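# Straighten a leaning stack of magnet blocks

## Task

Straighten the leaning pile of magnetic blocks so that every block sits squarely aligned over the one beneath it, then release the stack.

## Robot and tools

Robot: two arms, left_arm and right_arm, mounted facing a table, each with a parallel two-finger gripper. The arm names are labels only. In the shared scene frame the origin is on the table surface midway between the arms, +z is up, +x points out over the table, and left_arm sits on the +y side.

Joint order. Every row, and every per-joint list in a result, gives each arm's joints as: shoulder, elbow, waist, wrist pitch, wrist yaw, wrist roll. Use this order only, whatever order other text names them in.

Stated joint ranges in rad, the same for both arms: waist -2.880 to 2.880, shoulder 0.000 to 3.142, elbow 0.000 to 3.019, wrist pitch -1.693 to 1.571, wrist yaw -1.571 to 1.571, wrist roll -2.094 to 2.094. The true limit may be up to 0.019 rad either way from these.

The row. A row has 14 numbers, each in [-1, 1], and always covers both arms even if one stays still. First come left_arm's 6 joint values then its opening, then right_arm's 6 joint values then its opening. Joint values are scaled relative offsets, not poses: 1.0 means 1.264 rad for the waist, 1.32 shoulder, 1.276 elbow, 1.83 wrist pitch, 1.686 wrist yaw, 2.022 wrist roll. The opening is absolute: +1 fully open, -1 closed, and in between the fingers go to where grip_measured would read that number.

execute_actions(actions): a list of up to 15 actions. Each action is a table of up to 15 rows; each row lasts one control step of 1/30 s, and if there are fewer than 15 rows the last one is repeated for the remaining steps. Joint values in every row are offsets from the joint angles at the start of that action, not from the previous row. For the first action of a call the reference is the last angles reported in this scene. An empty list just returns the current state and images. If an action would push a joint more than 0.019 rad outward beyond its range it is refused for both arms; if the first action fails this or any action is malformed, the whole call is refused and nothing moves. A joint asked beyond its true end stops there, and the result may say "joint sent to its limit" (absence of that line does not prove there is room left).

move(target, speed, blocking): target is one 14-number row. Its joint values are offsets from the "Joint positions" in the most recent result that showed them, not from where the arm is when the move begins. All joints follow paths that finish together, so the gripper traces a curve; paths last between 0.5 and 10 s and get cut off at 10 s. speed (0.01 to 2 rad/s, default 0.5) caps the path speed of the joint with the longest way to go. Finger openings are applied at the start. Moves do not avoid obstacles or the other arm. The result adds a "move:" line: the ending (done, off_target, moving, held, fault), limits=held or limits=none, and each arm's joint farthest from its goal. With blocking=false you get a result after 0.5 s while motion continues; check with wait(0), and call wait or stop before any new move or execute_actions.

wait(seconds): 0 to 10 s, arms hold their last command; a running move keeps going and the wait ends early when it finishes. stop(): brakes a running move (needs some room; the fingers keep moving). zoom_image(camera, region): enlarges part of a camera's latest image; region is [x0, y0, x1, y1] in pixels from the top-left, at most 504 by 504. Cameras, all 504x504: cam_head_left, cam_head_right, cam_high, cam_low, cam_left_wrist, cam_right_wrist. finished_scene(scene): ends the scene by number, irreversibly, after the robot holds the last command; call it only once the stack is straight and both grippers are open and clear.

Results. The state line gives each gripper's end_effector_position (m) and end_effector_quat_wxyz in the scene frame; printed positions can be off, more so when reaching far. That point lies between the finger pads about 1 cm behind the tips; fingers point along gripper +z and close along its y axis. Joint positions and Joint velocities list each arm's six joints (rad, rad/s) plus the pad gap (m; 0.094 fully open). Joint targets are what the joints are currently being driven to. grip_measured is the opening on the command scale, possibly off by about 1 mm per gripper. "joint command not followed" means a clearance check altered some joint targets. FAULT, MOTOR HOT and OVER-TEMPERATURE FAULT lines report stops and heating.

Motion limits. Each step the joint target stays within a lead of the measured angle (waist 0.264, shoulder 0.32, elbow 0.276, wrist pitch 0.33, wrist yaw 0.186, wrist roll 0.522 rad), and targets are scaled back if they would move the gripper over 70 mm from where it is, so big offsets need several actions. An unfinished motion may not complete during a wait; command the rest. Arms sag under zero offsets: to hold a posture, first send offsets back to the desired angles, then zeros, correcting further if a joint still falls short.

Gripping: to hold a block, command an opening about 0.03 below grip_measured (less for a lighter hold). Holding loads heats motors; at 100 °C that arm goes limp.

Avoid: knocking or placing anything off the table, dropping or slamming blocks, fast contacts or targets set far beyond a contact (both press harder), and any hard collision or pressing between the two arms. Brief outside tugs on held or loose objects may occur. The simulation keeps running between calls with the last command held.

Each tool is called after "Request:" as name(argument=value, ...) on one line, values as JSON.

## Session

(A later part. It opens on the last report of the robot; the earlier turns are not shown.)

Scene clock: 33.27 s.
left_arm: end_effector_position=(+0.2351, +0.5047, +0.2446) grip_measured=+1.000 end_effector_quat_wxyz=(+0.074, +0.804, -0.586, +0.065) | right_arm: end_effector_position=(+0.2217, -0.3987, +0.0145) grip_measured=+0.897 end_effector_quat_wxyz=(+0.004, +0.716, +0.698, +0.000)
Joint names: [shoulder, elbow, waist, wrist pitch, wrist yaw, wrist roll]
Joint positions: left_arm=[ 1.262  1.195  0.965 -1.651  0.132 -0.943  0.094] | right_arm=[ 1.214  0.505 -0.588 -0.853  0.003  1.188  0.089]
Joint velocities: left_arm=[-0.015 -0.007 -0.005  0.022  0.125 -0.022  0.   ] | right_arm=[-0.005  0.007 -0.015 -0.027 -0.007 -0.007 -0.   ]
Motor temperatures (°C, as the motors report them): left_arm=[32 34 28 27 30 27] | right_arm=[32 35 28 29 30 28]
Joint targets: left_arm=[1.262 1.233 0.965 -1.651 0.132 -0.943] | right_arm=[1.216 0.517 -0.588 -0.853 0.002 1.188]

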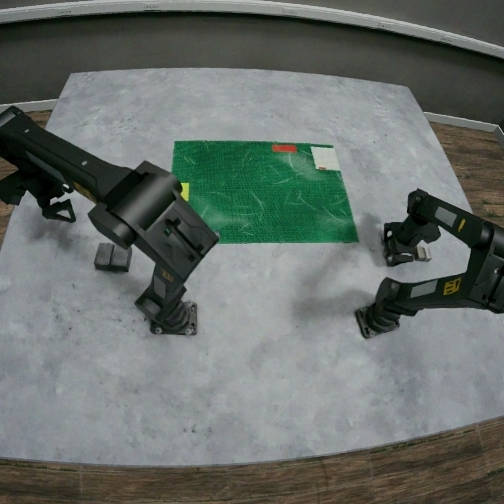

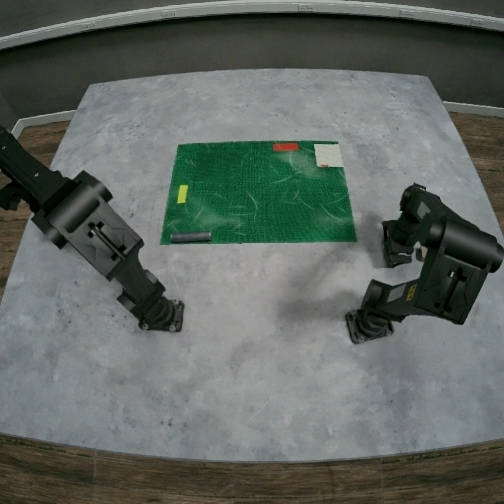

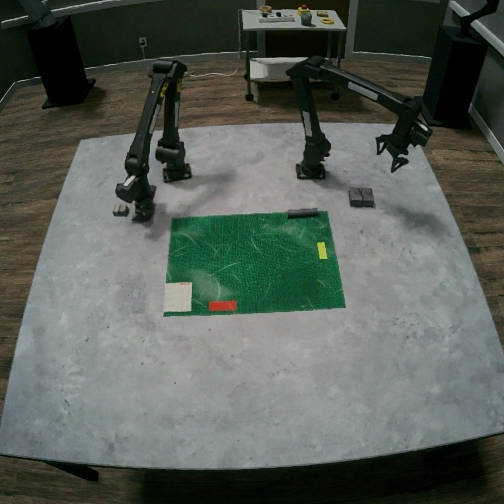

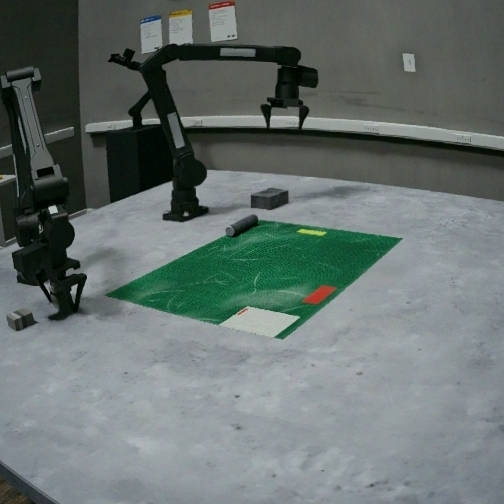

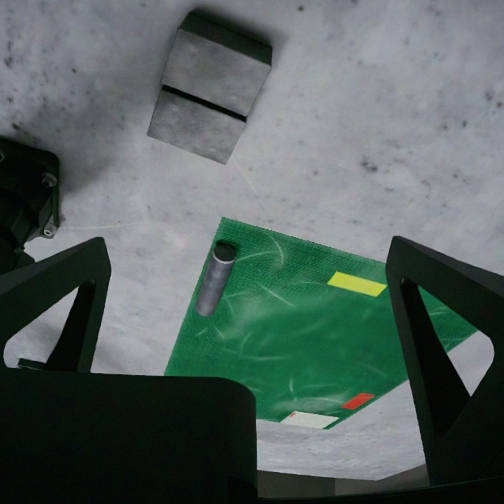

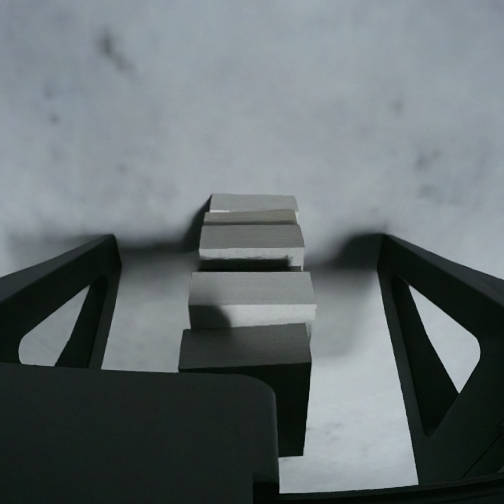

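Request:
move(target=[0,0.03,0,0,0,0,1,0,0.01,0,0,0,-0.784,0.65], speed=1.5)

Request:
zoom_image(camera="cam_right_wrist", region=[100,150,400,400])

Scene clock: 37.00 s.
left_arm: end_effector_position=(+0.2344, +0.5039, +0.2433) grip_measured=+1.000 end_effector_quat_wxyz=(+0.076, +0.804, -0.586, +0.065) | right_arm: end_effector_position=(+0.2217, -0.3987, +0.0145) grip_measured=+0.653 end_effector_quat_wxyz=(+0.003, +0.012, +1.000, -0.003)
Joint names: [shoulder, elbow, waist, wrist pitch, wrist yaw, wrist roll]
Joint positions: left_arm=[ 1.262  1.191  0.965 -1.651  0.132 -0.943  0.094] | right_arm=[ 1.214  0.505 -0.588 -0.853  0.003 -0.385  0.078]
Joint velocities: left_arm=[-0.015 -0.027 -0.015 -0.002 -0.022 -0.022  0.   ] | right_arm=[-0.005  0.002  0.005 -0.017 -0.051 -0.007 -0.001]
Motor temperatures (°C, as the motors report them): left_arm=[32 34 28 27 30 27] | right_arm=[32 35 28 29 30 28]
Joint targets: left_arm=[1.262 1.233 0.965 -1.651 0.132 -0.943] | right_arm=[1.214 0.517 -0.588 -0.853 0.003 -0.398]
move: off_target (left_arm); limits=none; left_arm: farthest joint: the elbow, 0.042 radians from its target (0.038 radians at the start); right_arm: farthest joint: the elbow, 0.013 radians from its target (0.013 radians at the start)

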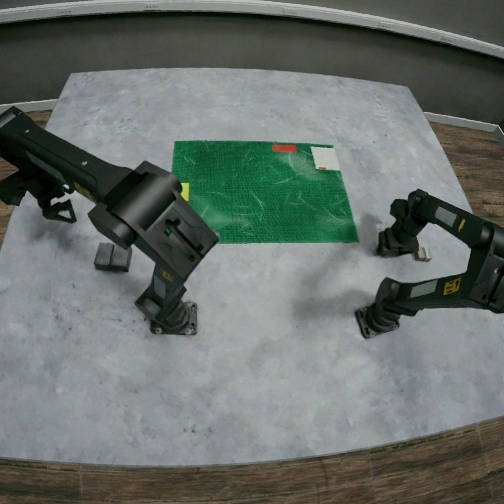

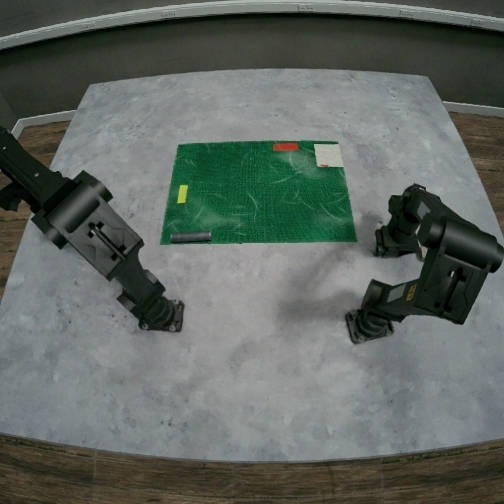

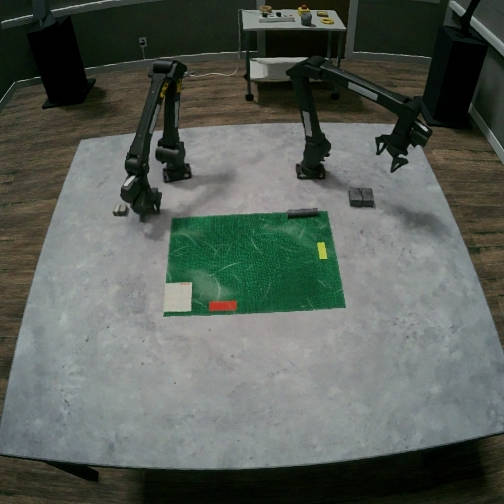

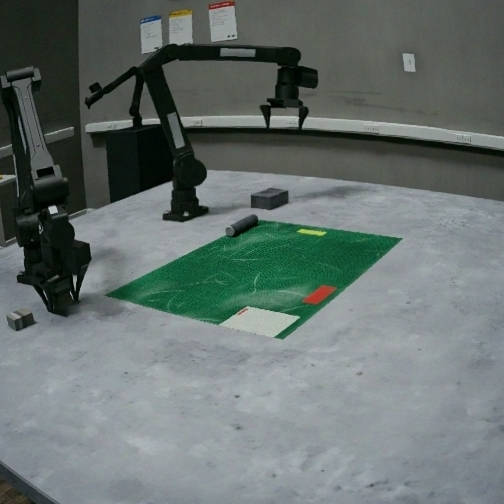

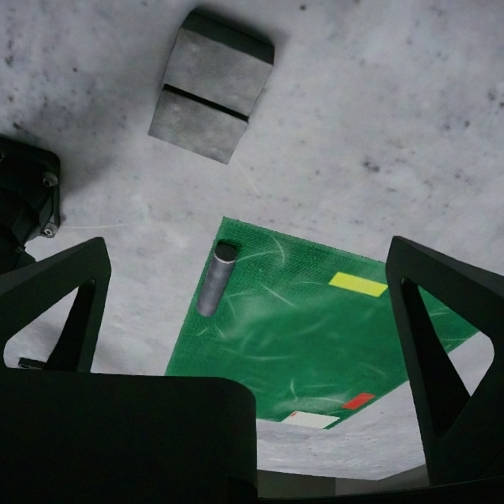

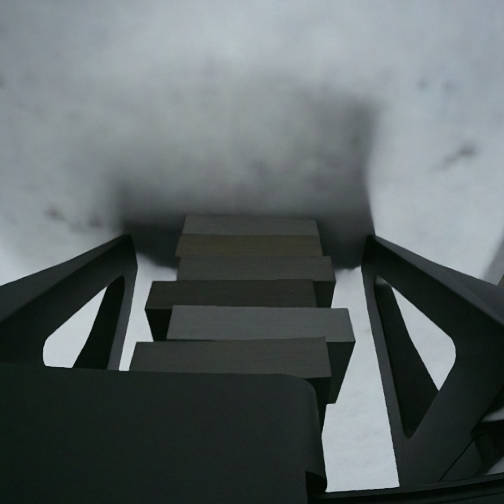

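Region (100, 150, 400, 400) of cam_right_wrist's 504x504 image, scaled by 1.680, with more detail than that image has.

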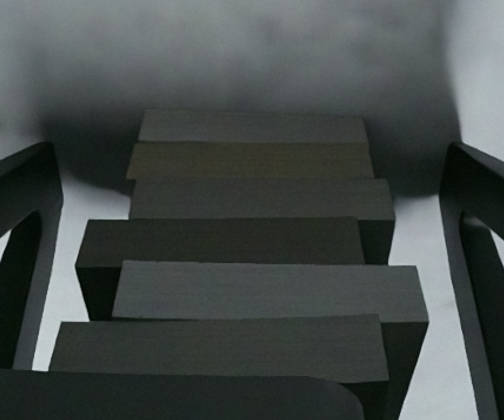

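Request:
execute_actions(actions=[[[0,0.033,0,0,0,0,1,0.01,-0.005,0,0.009,0,0,0.25]],[[0,0.033,0,0,0,0,1,0,0.01,0,0,0,0,0.05]],[[0,0.033,0,0,0,0,1,0,0.01,0,0,0,0,-0.1]],[[0,0.033,0,0,0,0,1,0,0.01,0,0,0,0,-0.22]]])

Request:
execute_actions(actions=[[[0,0.033,0,0,0,0,1,0,0.01,0,0,0,0,0.65]]])

Request:
zoom_image(camera="cam_right_wrist", region=[100,150,400,400])

Scene clock: 39.93 s.
left_arm: end_effector_position=(+0.2344, +0.5039, +0.2433) grip_measured=+1.000 end_effector_quat_wxyz=(+0.076, +0.804, -0.586, +0.065) | right_arm: end_effector_position=(+0.2212, -0.3989, +0.0138) grip_measured=-0.142 end_effector_quat_wxyz=(+0.003, +0.012, +1.000, -0.004)
Joint names: [shoulder, elbow, waist, wrist pitch, wrist yaw, wrist roll]
Joint positions: left_arm=[ 1.262  1.191  0.965 -1.651  0.132 -0.943  0.094] | right_arm=[ 1.214  0.503 -0.588 -0.85   0.005 -0.385  0.04 ]
Joint velocities: left_arm=[-0.005  0.017  0.005 -0.002 -0.081 -0.066  0.   ] | right_arm=[-0.005 -0.012 -0.005 -0.027 -0.066 -0.037 -0.   ]
Motor temperatures (°C, as the motors report them): left_arm=[32 34 28 27 30 27] | right_arm=[32 35 28 29 30 28]
Joint targets: left_arm=[1.262 1.233 0.965 -1.651 0.132 -0.943] | right_arm=[1.214 0.515 -0.588 -0.850 0.005 -0.385]

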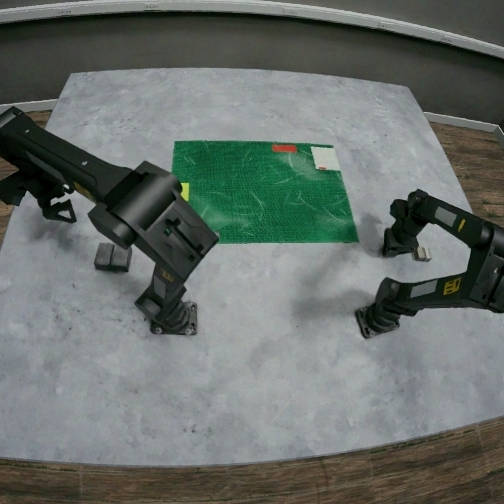

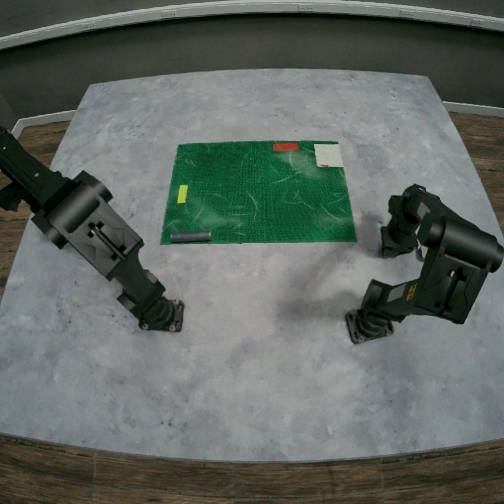

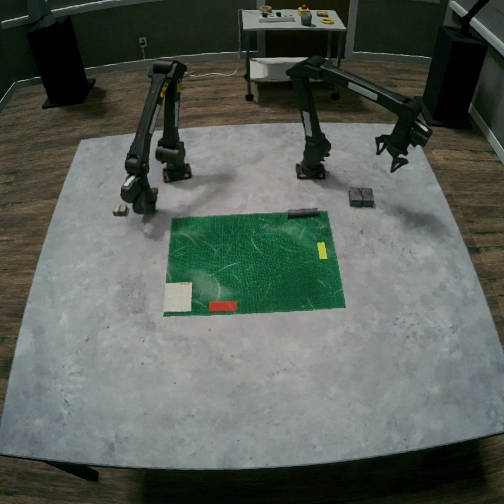

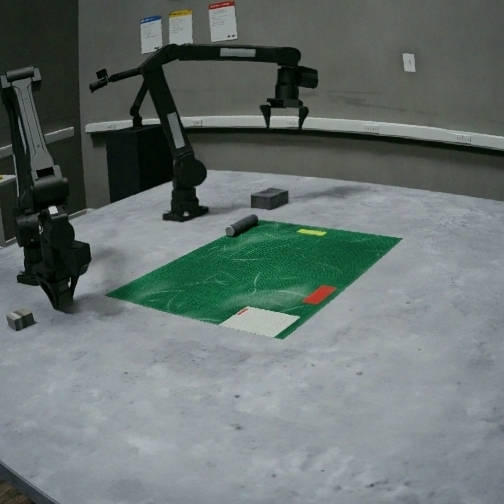

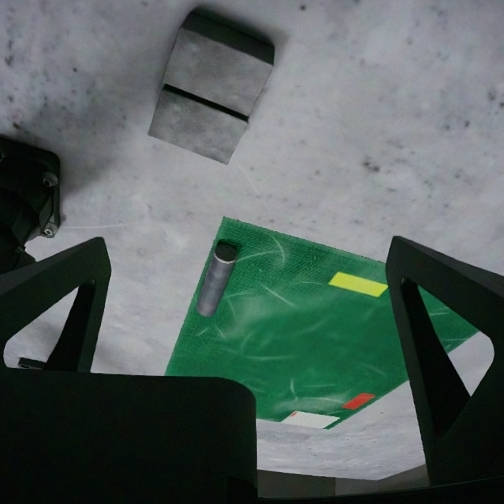

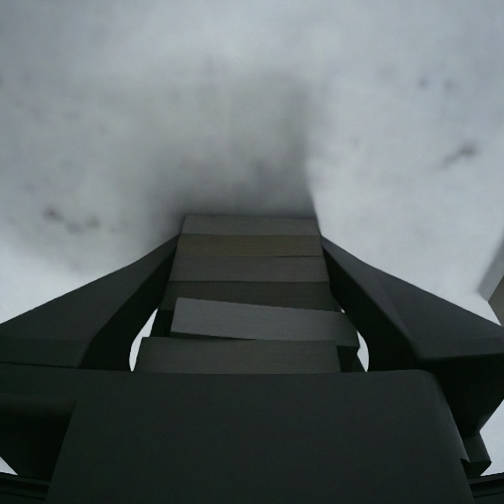

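Scene clock: 40.43 s.
left_arm: end_effector_position=(+0.2344, +0.5039, +0.2433) grip_measured=+1.000 end_effector_quat_wxyz=(+0.076, +0.804, -0.586, +0.065) | right_arm: end_effector_position=(+0.2212, -0.3989, +0.0138) grip_measured=+0.647 end_effector_quat_wxyz=(+0.003, +0.012, +1.000, -0.004)
Joint names: [shoulder, elbow, waist, wrist pitch, wrist yaw, wrist roll]
Joint positions: left_arm=[ 1.262  1.191  0.965 -1.651  0.132 -0.943  0.094] | right_arm=[ 1.214  0.503 -0.588 -0.85   0.005 -0.385  0.077]
Joint velocities: left_arm=[-0.005 -0.007 -0.005  0.002 -0.066 -0.007  0.   ] | right_arm=[-0.005 -0.002  0.005 -0.027 -0.095  0.051 -0.   ]
Motor temperatures (°C, as the motors report them): left_arm=[32 34 28 27 30 27] | right_arm=[32 35 28 29 30 28]
Joint targets: left_arm=[1.262 1.233 0.965 -1.651 0.132 -0.943] | right_arm=[1.214 0.515 -0.588 -0.850 0.005 -0.385]

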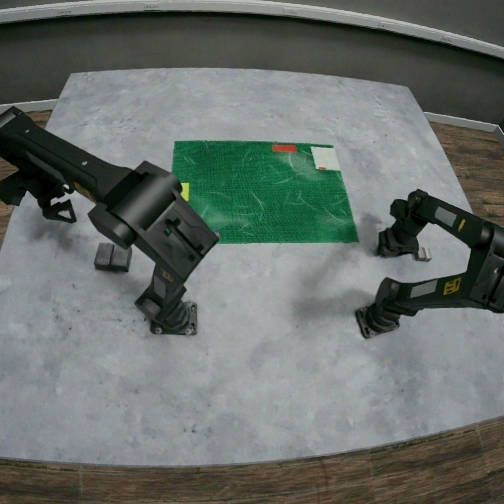

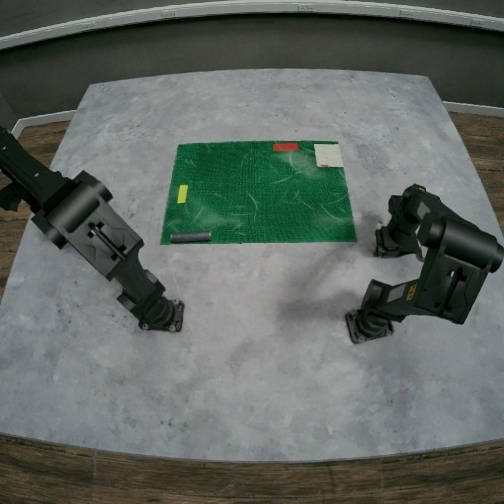

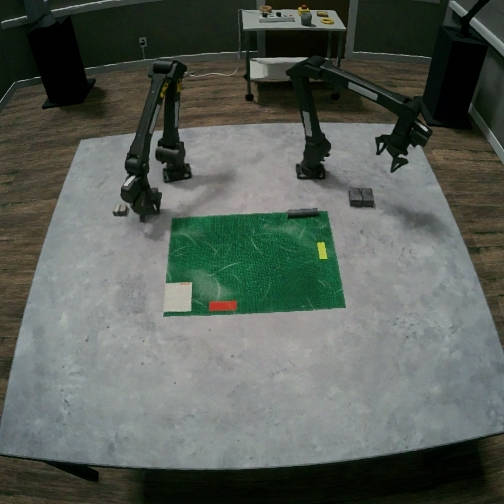

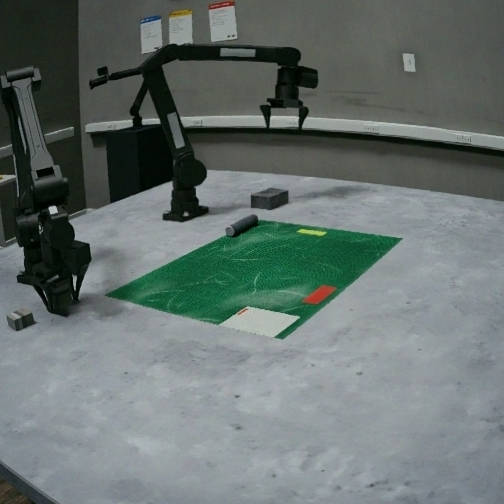

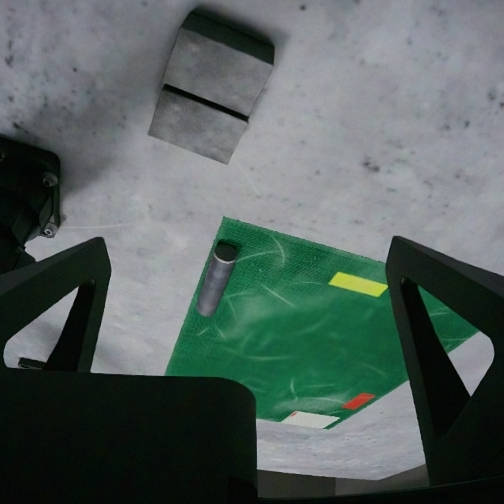

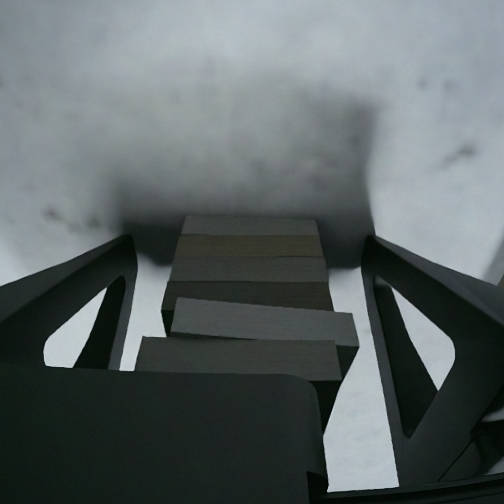

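Region (100, 150, 400, 400) of cam_right_wrist's 504x504 image, scaled by 1.680, with more detail than that image has.

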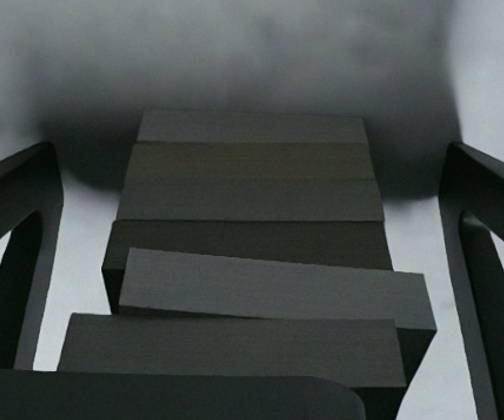

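Request:
move(target=[0,0.033,0,0,0,0,1,0.014,-0.003,0,0.012,0,0.784,0.65], speed=1.5)

Request:
execute_actions(actions=[[[0,0.033,0,0,0,0,1,0,0.01,0,0,0,0,-0.2]],[[0,0.033,0,0,0,0,1,0,0.01,0,0,0,0,-0.42]],[[0,0.033,0,0,0,0,1,0,0.01,0,0,0,0,-0.55]],[[0,0.033,0,0,0,0,1,0,0.01,0,0,0,0,0.2]],[[0,0.033,0,0,0,0,1,-0.045,0.065,0,-0.054,0,0,0.2]]])

Request:
zoom_image(camera="cam_right_wrist", region=[100,130,400,380])

Scene clock: 43.77 s.
left_arm: end_effector_position=(+0.2338, +0.5031, +0.2420) grip_measured=+1.000 end_effector_quat_wxyz=(+0.078, +0.804, -0.586, +0.065) | right_arm: end_effector_position=(+0.2238, -0.3980, +0.0138) grip_measured=+0.647 end_effector_quat_wxyz=(+0.007, +0.713, +0.701, +0.006)
Joint names: [shoulder, elbow, waist, wrist pitch, wrist yaw, wrist roll]
Joint positions: left_arm=[ 1.262  1.187  0.965 -1.651  0.132 -0.943  0.094] | right_arm=[ 1.214  0.503 -0.588 -0.842 -0.006  1.18   0.077]
Joint velocities: left_arm=[-0.005 -0.022 -0.005 -0.002 -0.051 -0.007  0.   ] | right_arm=[ 0.005  0.002 -0.005 -0.022  0.081  0.037  0.   ]
Motor temperatures (°C, as the motors report them): left_arm=[32 34 28 27 30 27] | right_arm=[32 35 28 29 30 28]
Joint targets: left_arm=[1.262 1.233 0.965 -1.651 0.132 -0.943] | right_arm=[1.233 0.499 -0.588 -0.829 0.005 1.200]
move: off_target (left_arm, right_arm); limits=none; left_arm: farthest joint: the elbow, 0.046 radians from its target (0.042 radians at the start); right_arm: farthest joint: the wrist roll, 0.021 radians from its target (1.585 radians at the start)

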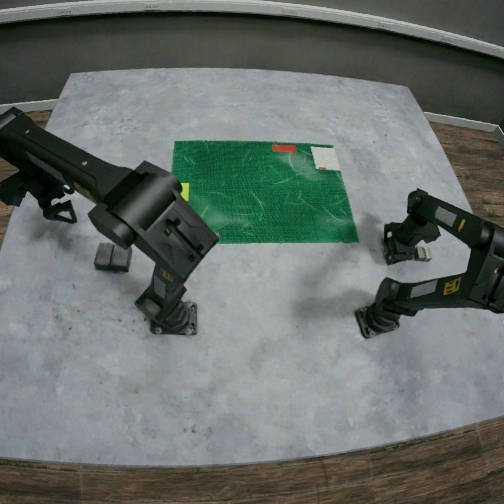

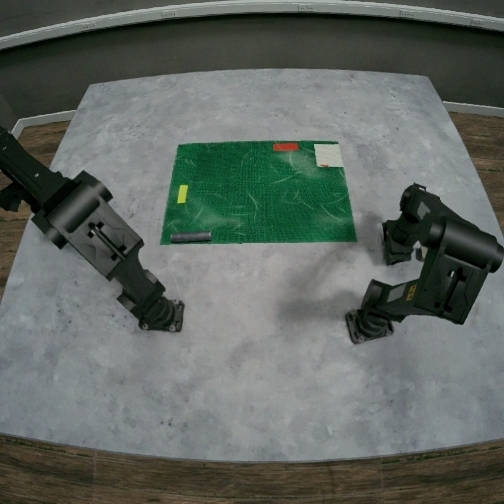

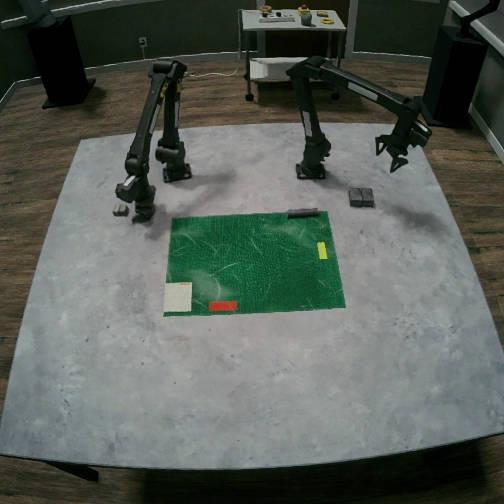

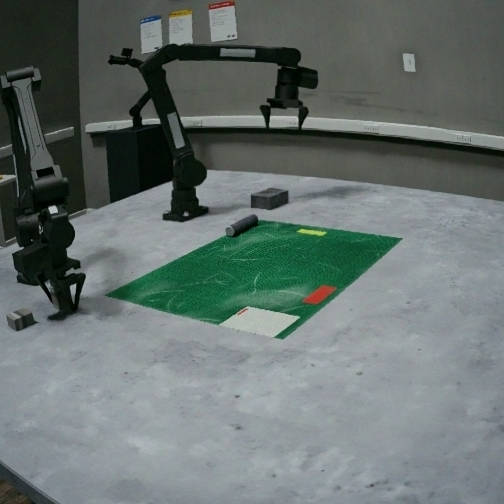

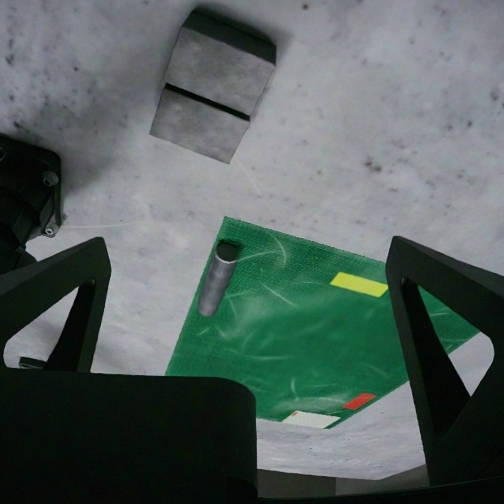

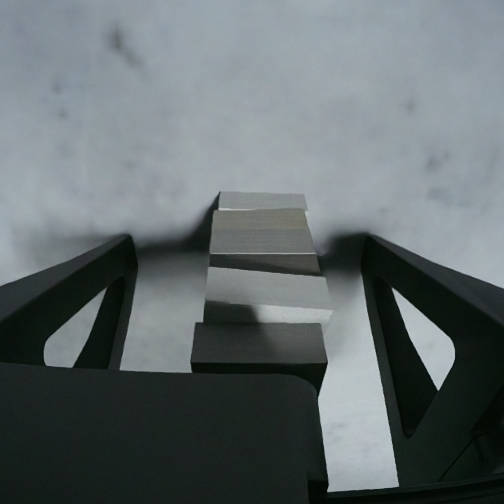

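Scene clock: 46.27 s.
left_arm: end_effector_position=(+0.2338, +0.5031, +0.2420) grip_measured=+1.000 end_effector_quat_wxyz=(+0.078, +0.804, -0.586, +0.065) | right_arm: end_effector_position=(+0.2317, -0.4016, +0.0421) grip_measured=+0.197 end_effector_quat_wxyz=(+0.018, +0.713, +0.701, +0.010)
Joint names: [shoulder, elbow, waist, wrist pitch, wrist yaw, wrist roll]
Joint positions: left_arm=[ 1.262  1.187  0.965 -1.651  0.132 -0.943  0.094] | right_arm=[ 1.154  0.551 -0.588 -0.927 -0.005  1.18   0.056]
Joint velocities: left_arm=[ 0.005 -0.002 -0.015 -0.022 -0.037  0.007  0.   ] | right_arm=[-0.015 -0.002 -0.005 -0.002 -0.007 -0.081 -0.001]
Motor temperatures (°C, as the motors report them): left_arm=[32 34 28 27 30 27] | right_arm=[32 35 28 29 30 28]
Joint targets: left_arm=[1.262 1.229 0.965 -1.651 0.132 -0.943] | right_arm=[1.155 0.585 -0.588 -0.941 -0.005 1.180]

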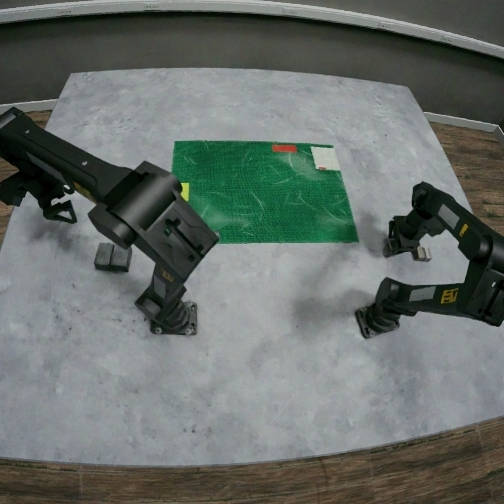

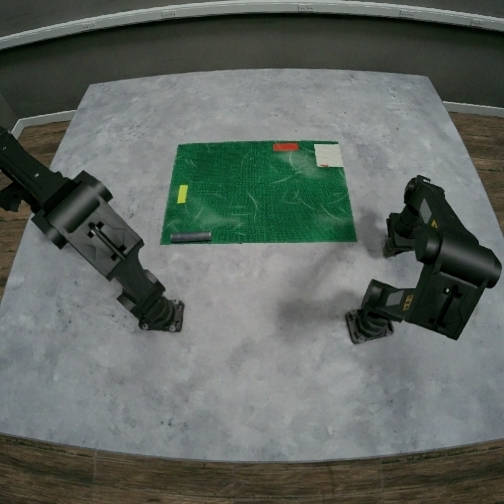

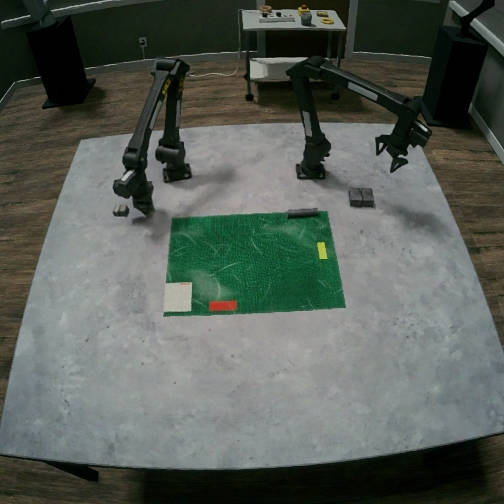

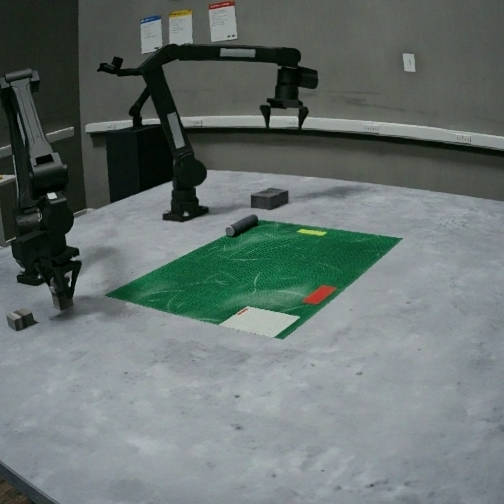

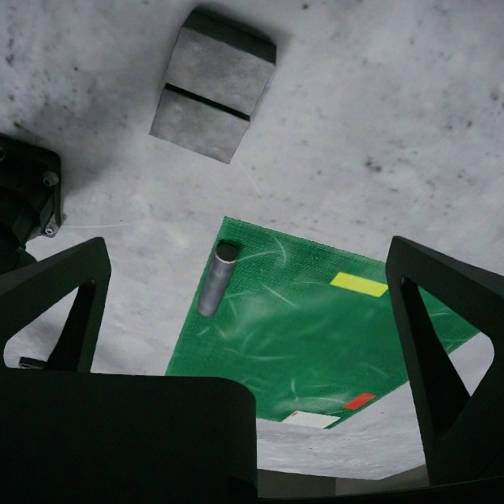

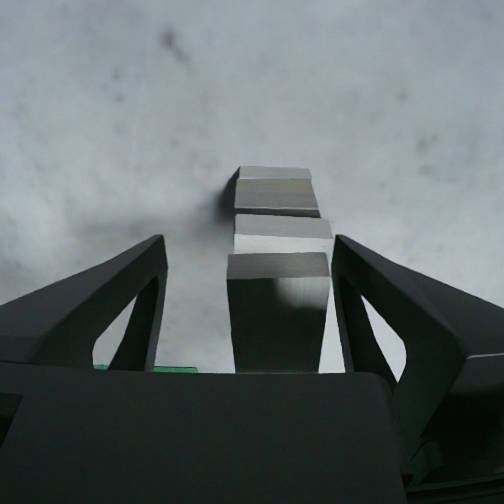

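Region (100, 130, 400, 380) of cam_right_wrist's 504x504 image, scaled by 1.680, with more detail than that image has.

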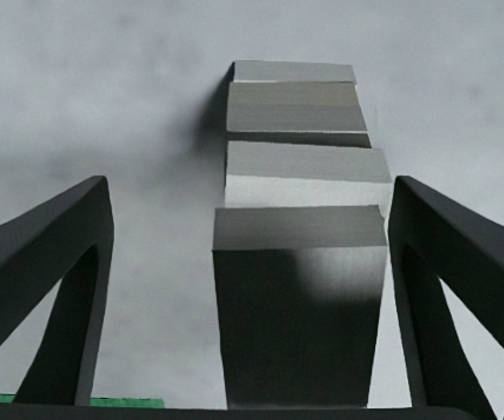

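Request:
execute_actions(actions=[[[0,0.033,0,0,0,0,1,0,0.015,0,-0.029,0.006,0.006,0.1]]])

Request:
zoom_image(camera="cam_right_wrist", region=[150,130,350,330])

Scene clock: 47.50 s.
left_arm: end_effector_position=(+0.2338, +0.5031, +0.2420) grip_measured=+1.000 end_effector_quat_wxyz=(+0.078, +0.804, -0.586, +0.065) | right_arm: end_effector_position=(+0.2223, -0.3988, +0.0419) grip_measured=+0.103 end_effector_quat_wxyz=(+0.001, +0.714, +0.701, -0.001)
Joint names: [shoulder, elbow, waist, wrist pitch, wrist yaw, wrist roll]
Joint positions: left_arm=[ 1.262  1.187  0.965 -1.651  0.132 -0.943  0.094] | right_arm=[ 1.154  0.551 -0.588 -0.967  0.002  1.18   0.052]
Joint velocities: left_arm=[-0.005  0.007 -0.005  0.007 -0.051 -0.037  0.   ] | right_arm=[ 0.015 -0.007  0.005 -0.002  0.022 -0.066  0.   ]
Motor temperatures (°C, as the motors report them): left_arm=[32 35 28 27 30 27] | right_arm=[32 35 28 29 30 28]
Joint targets: left_arm=[1.262 1.229 0.965 -1.651 0.132 -0.943] | right_arm=[1.154 0.571 -0.588 -0.980 0.005 1.192]

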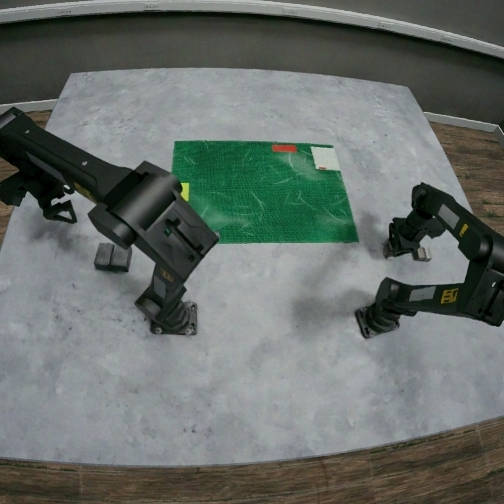

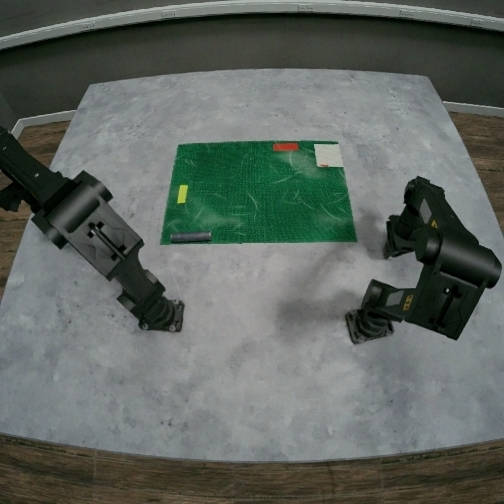

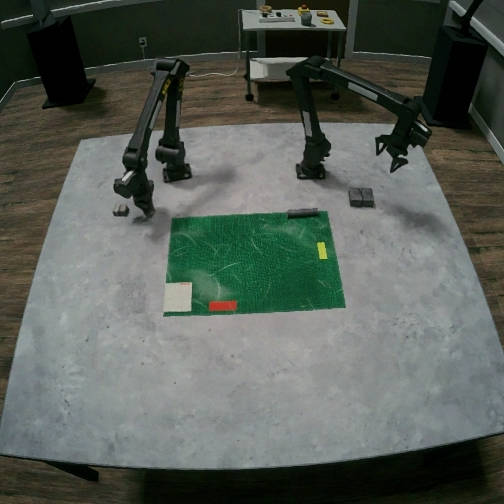

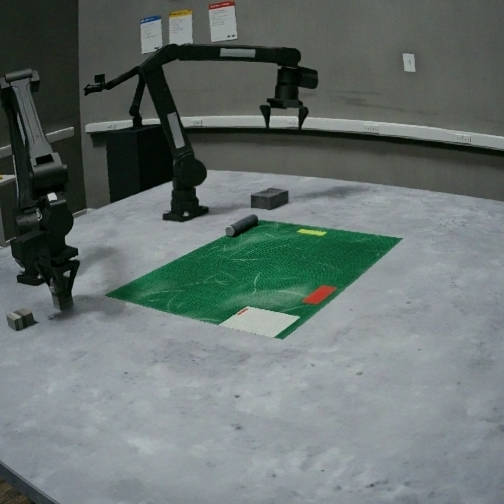

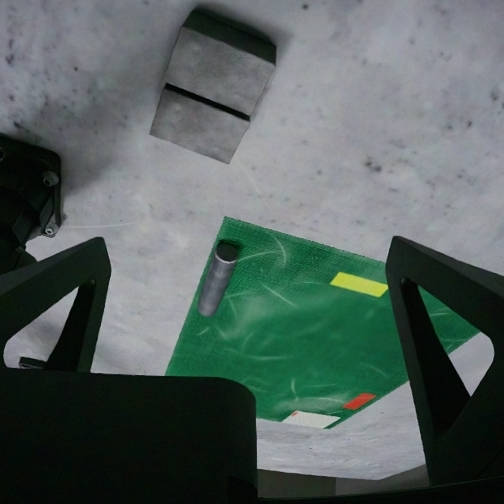

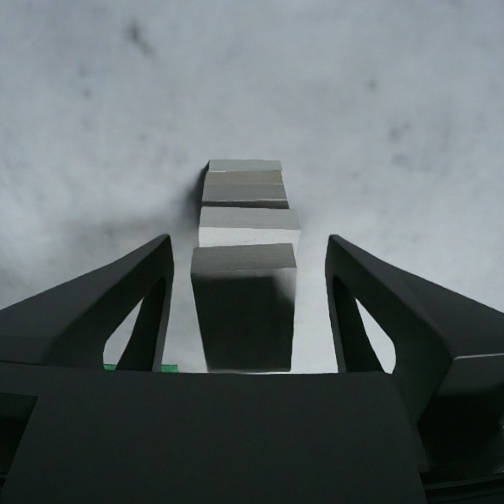

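Region (150, 130, 350, 330) of cam_right_wrist's 504x504 image, scaled by 2.520, with more detail than that image has.

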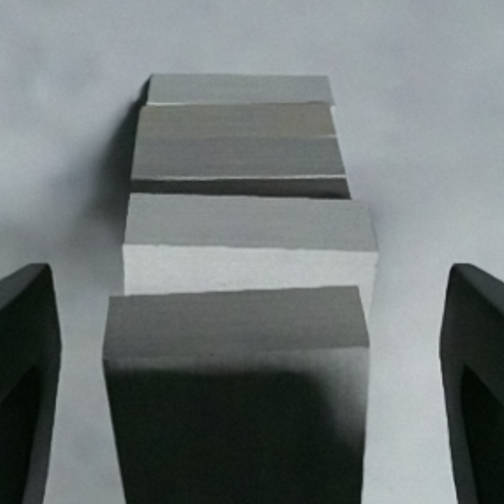

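Request:
execute_actions(actions=[[[0,0.033,0,0,0,0,1,0,0.015,0,0.0125,0,0,-0.2]]])

Scene clock: 48.57 s.
left_arm: end_effector_position=(+0.2338, +0.5031, +0.2420) grip_measured=+1.000 end_effector_quat_wxyz=(+0.078, +0.804, -0.586, +0.065) | right_arm: end_effector_position=(+0.2242, -0.3997, +0.0419) grip_measured=-0.197 end_effector_quat_wxyz=(+0.005, +0.714, +0.701, +0.001)
Joint names: [shoulder, elbow, waist, wrist pitch, wrist yaw, wrist roll]
Joint positions: left_arm=[ 1.262  1.187  0.965 -1.651  0.132 -0.943  0.094] | right_arm=[ 1.154  0.551 -0.588 -0.958  0.002  1.18   0.038]
Joint velocities: left_arm=[-0.005  0.002 -0.005  0.007 -0.066  0.051  0.   ] | right_arm=[ 0.005  0.007 -0.005  0.002 -0.051 -0.007  0.   ]
Motor temperatures (°C, as the motors report them): left_arm=[32 35 28 27 30 27] | right_arm=[32 35 28 29 30 28]
Joint targets: left_arm=[1.262 1.229 0.965 -1.651 0.132 -0.943] | right_arm=[1.154 0.571 -0.588 -0.944 0.002 1.180]

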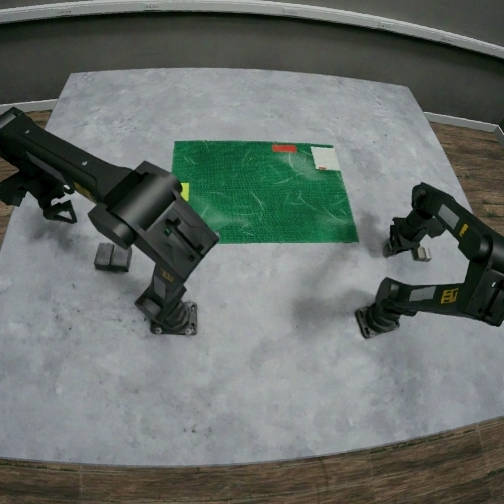

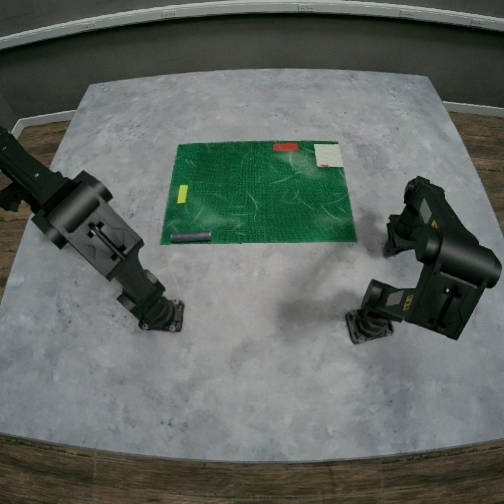

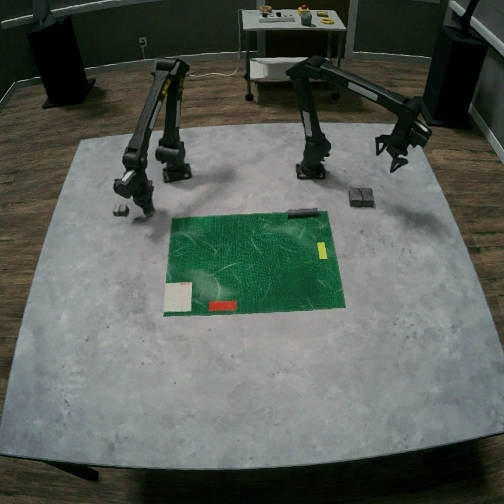

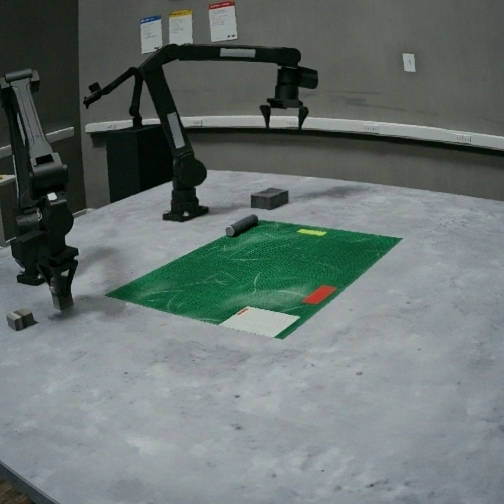

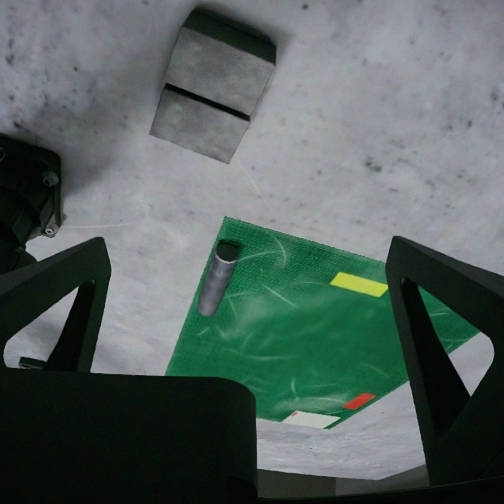

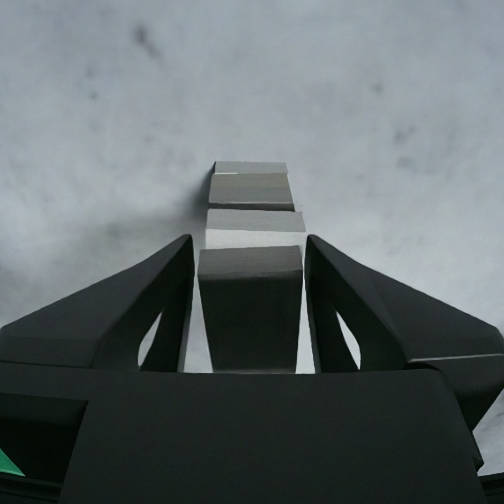

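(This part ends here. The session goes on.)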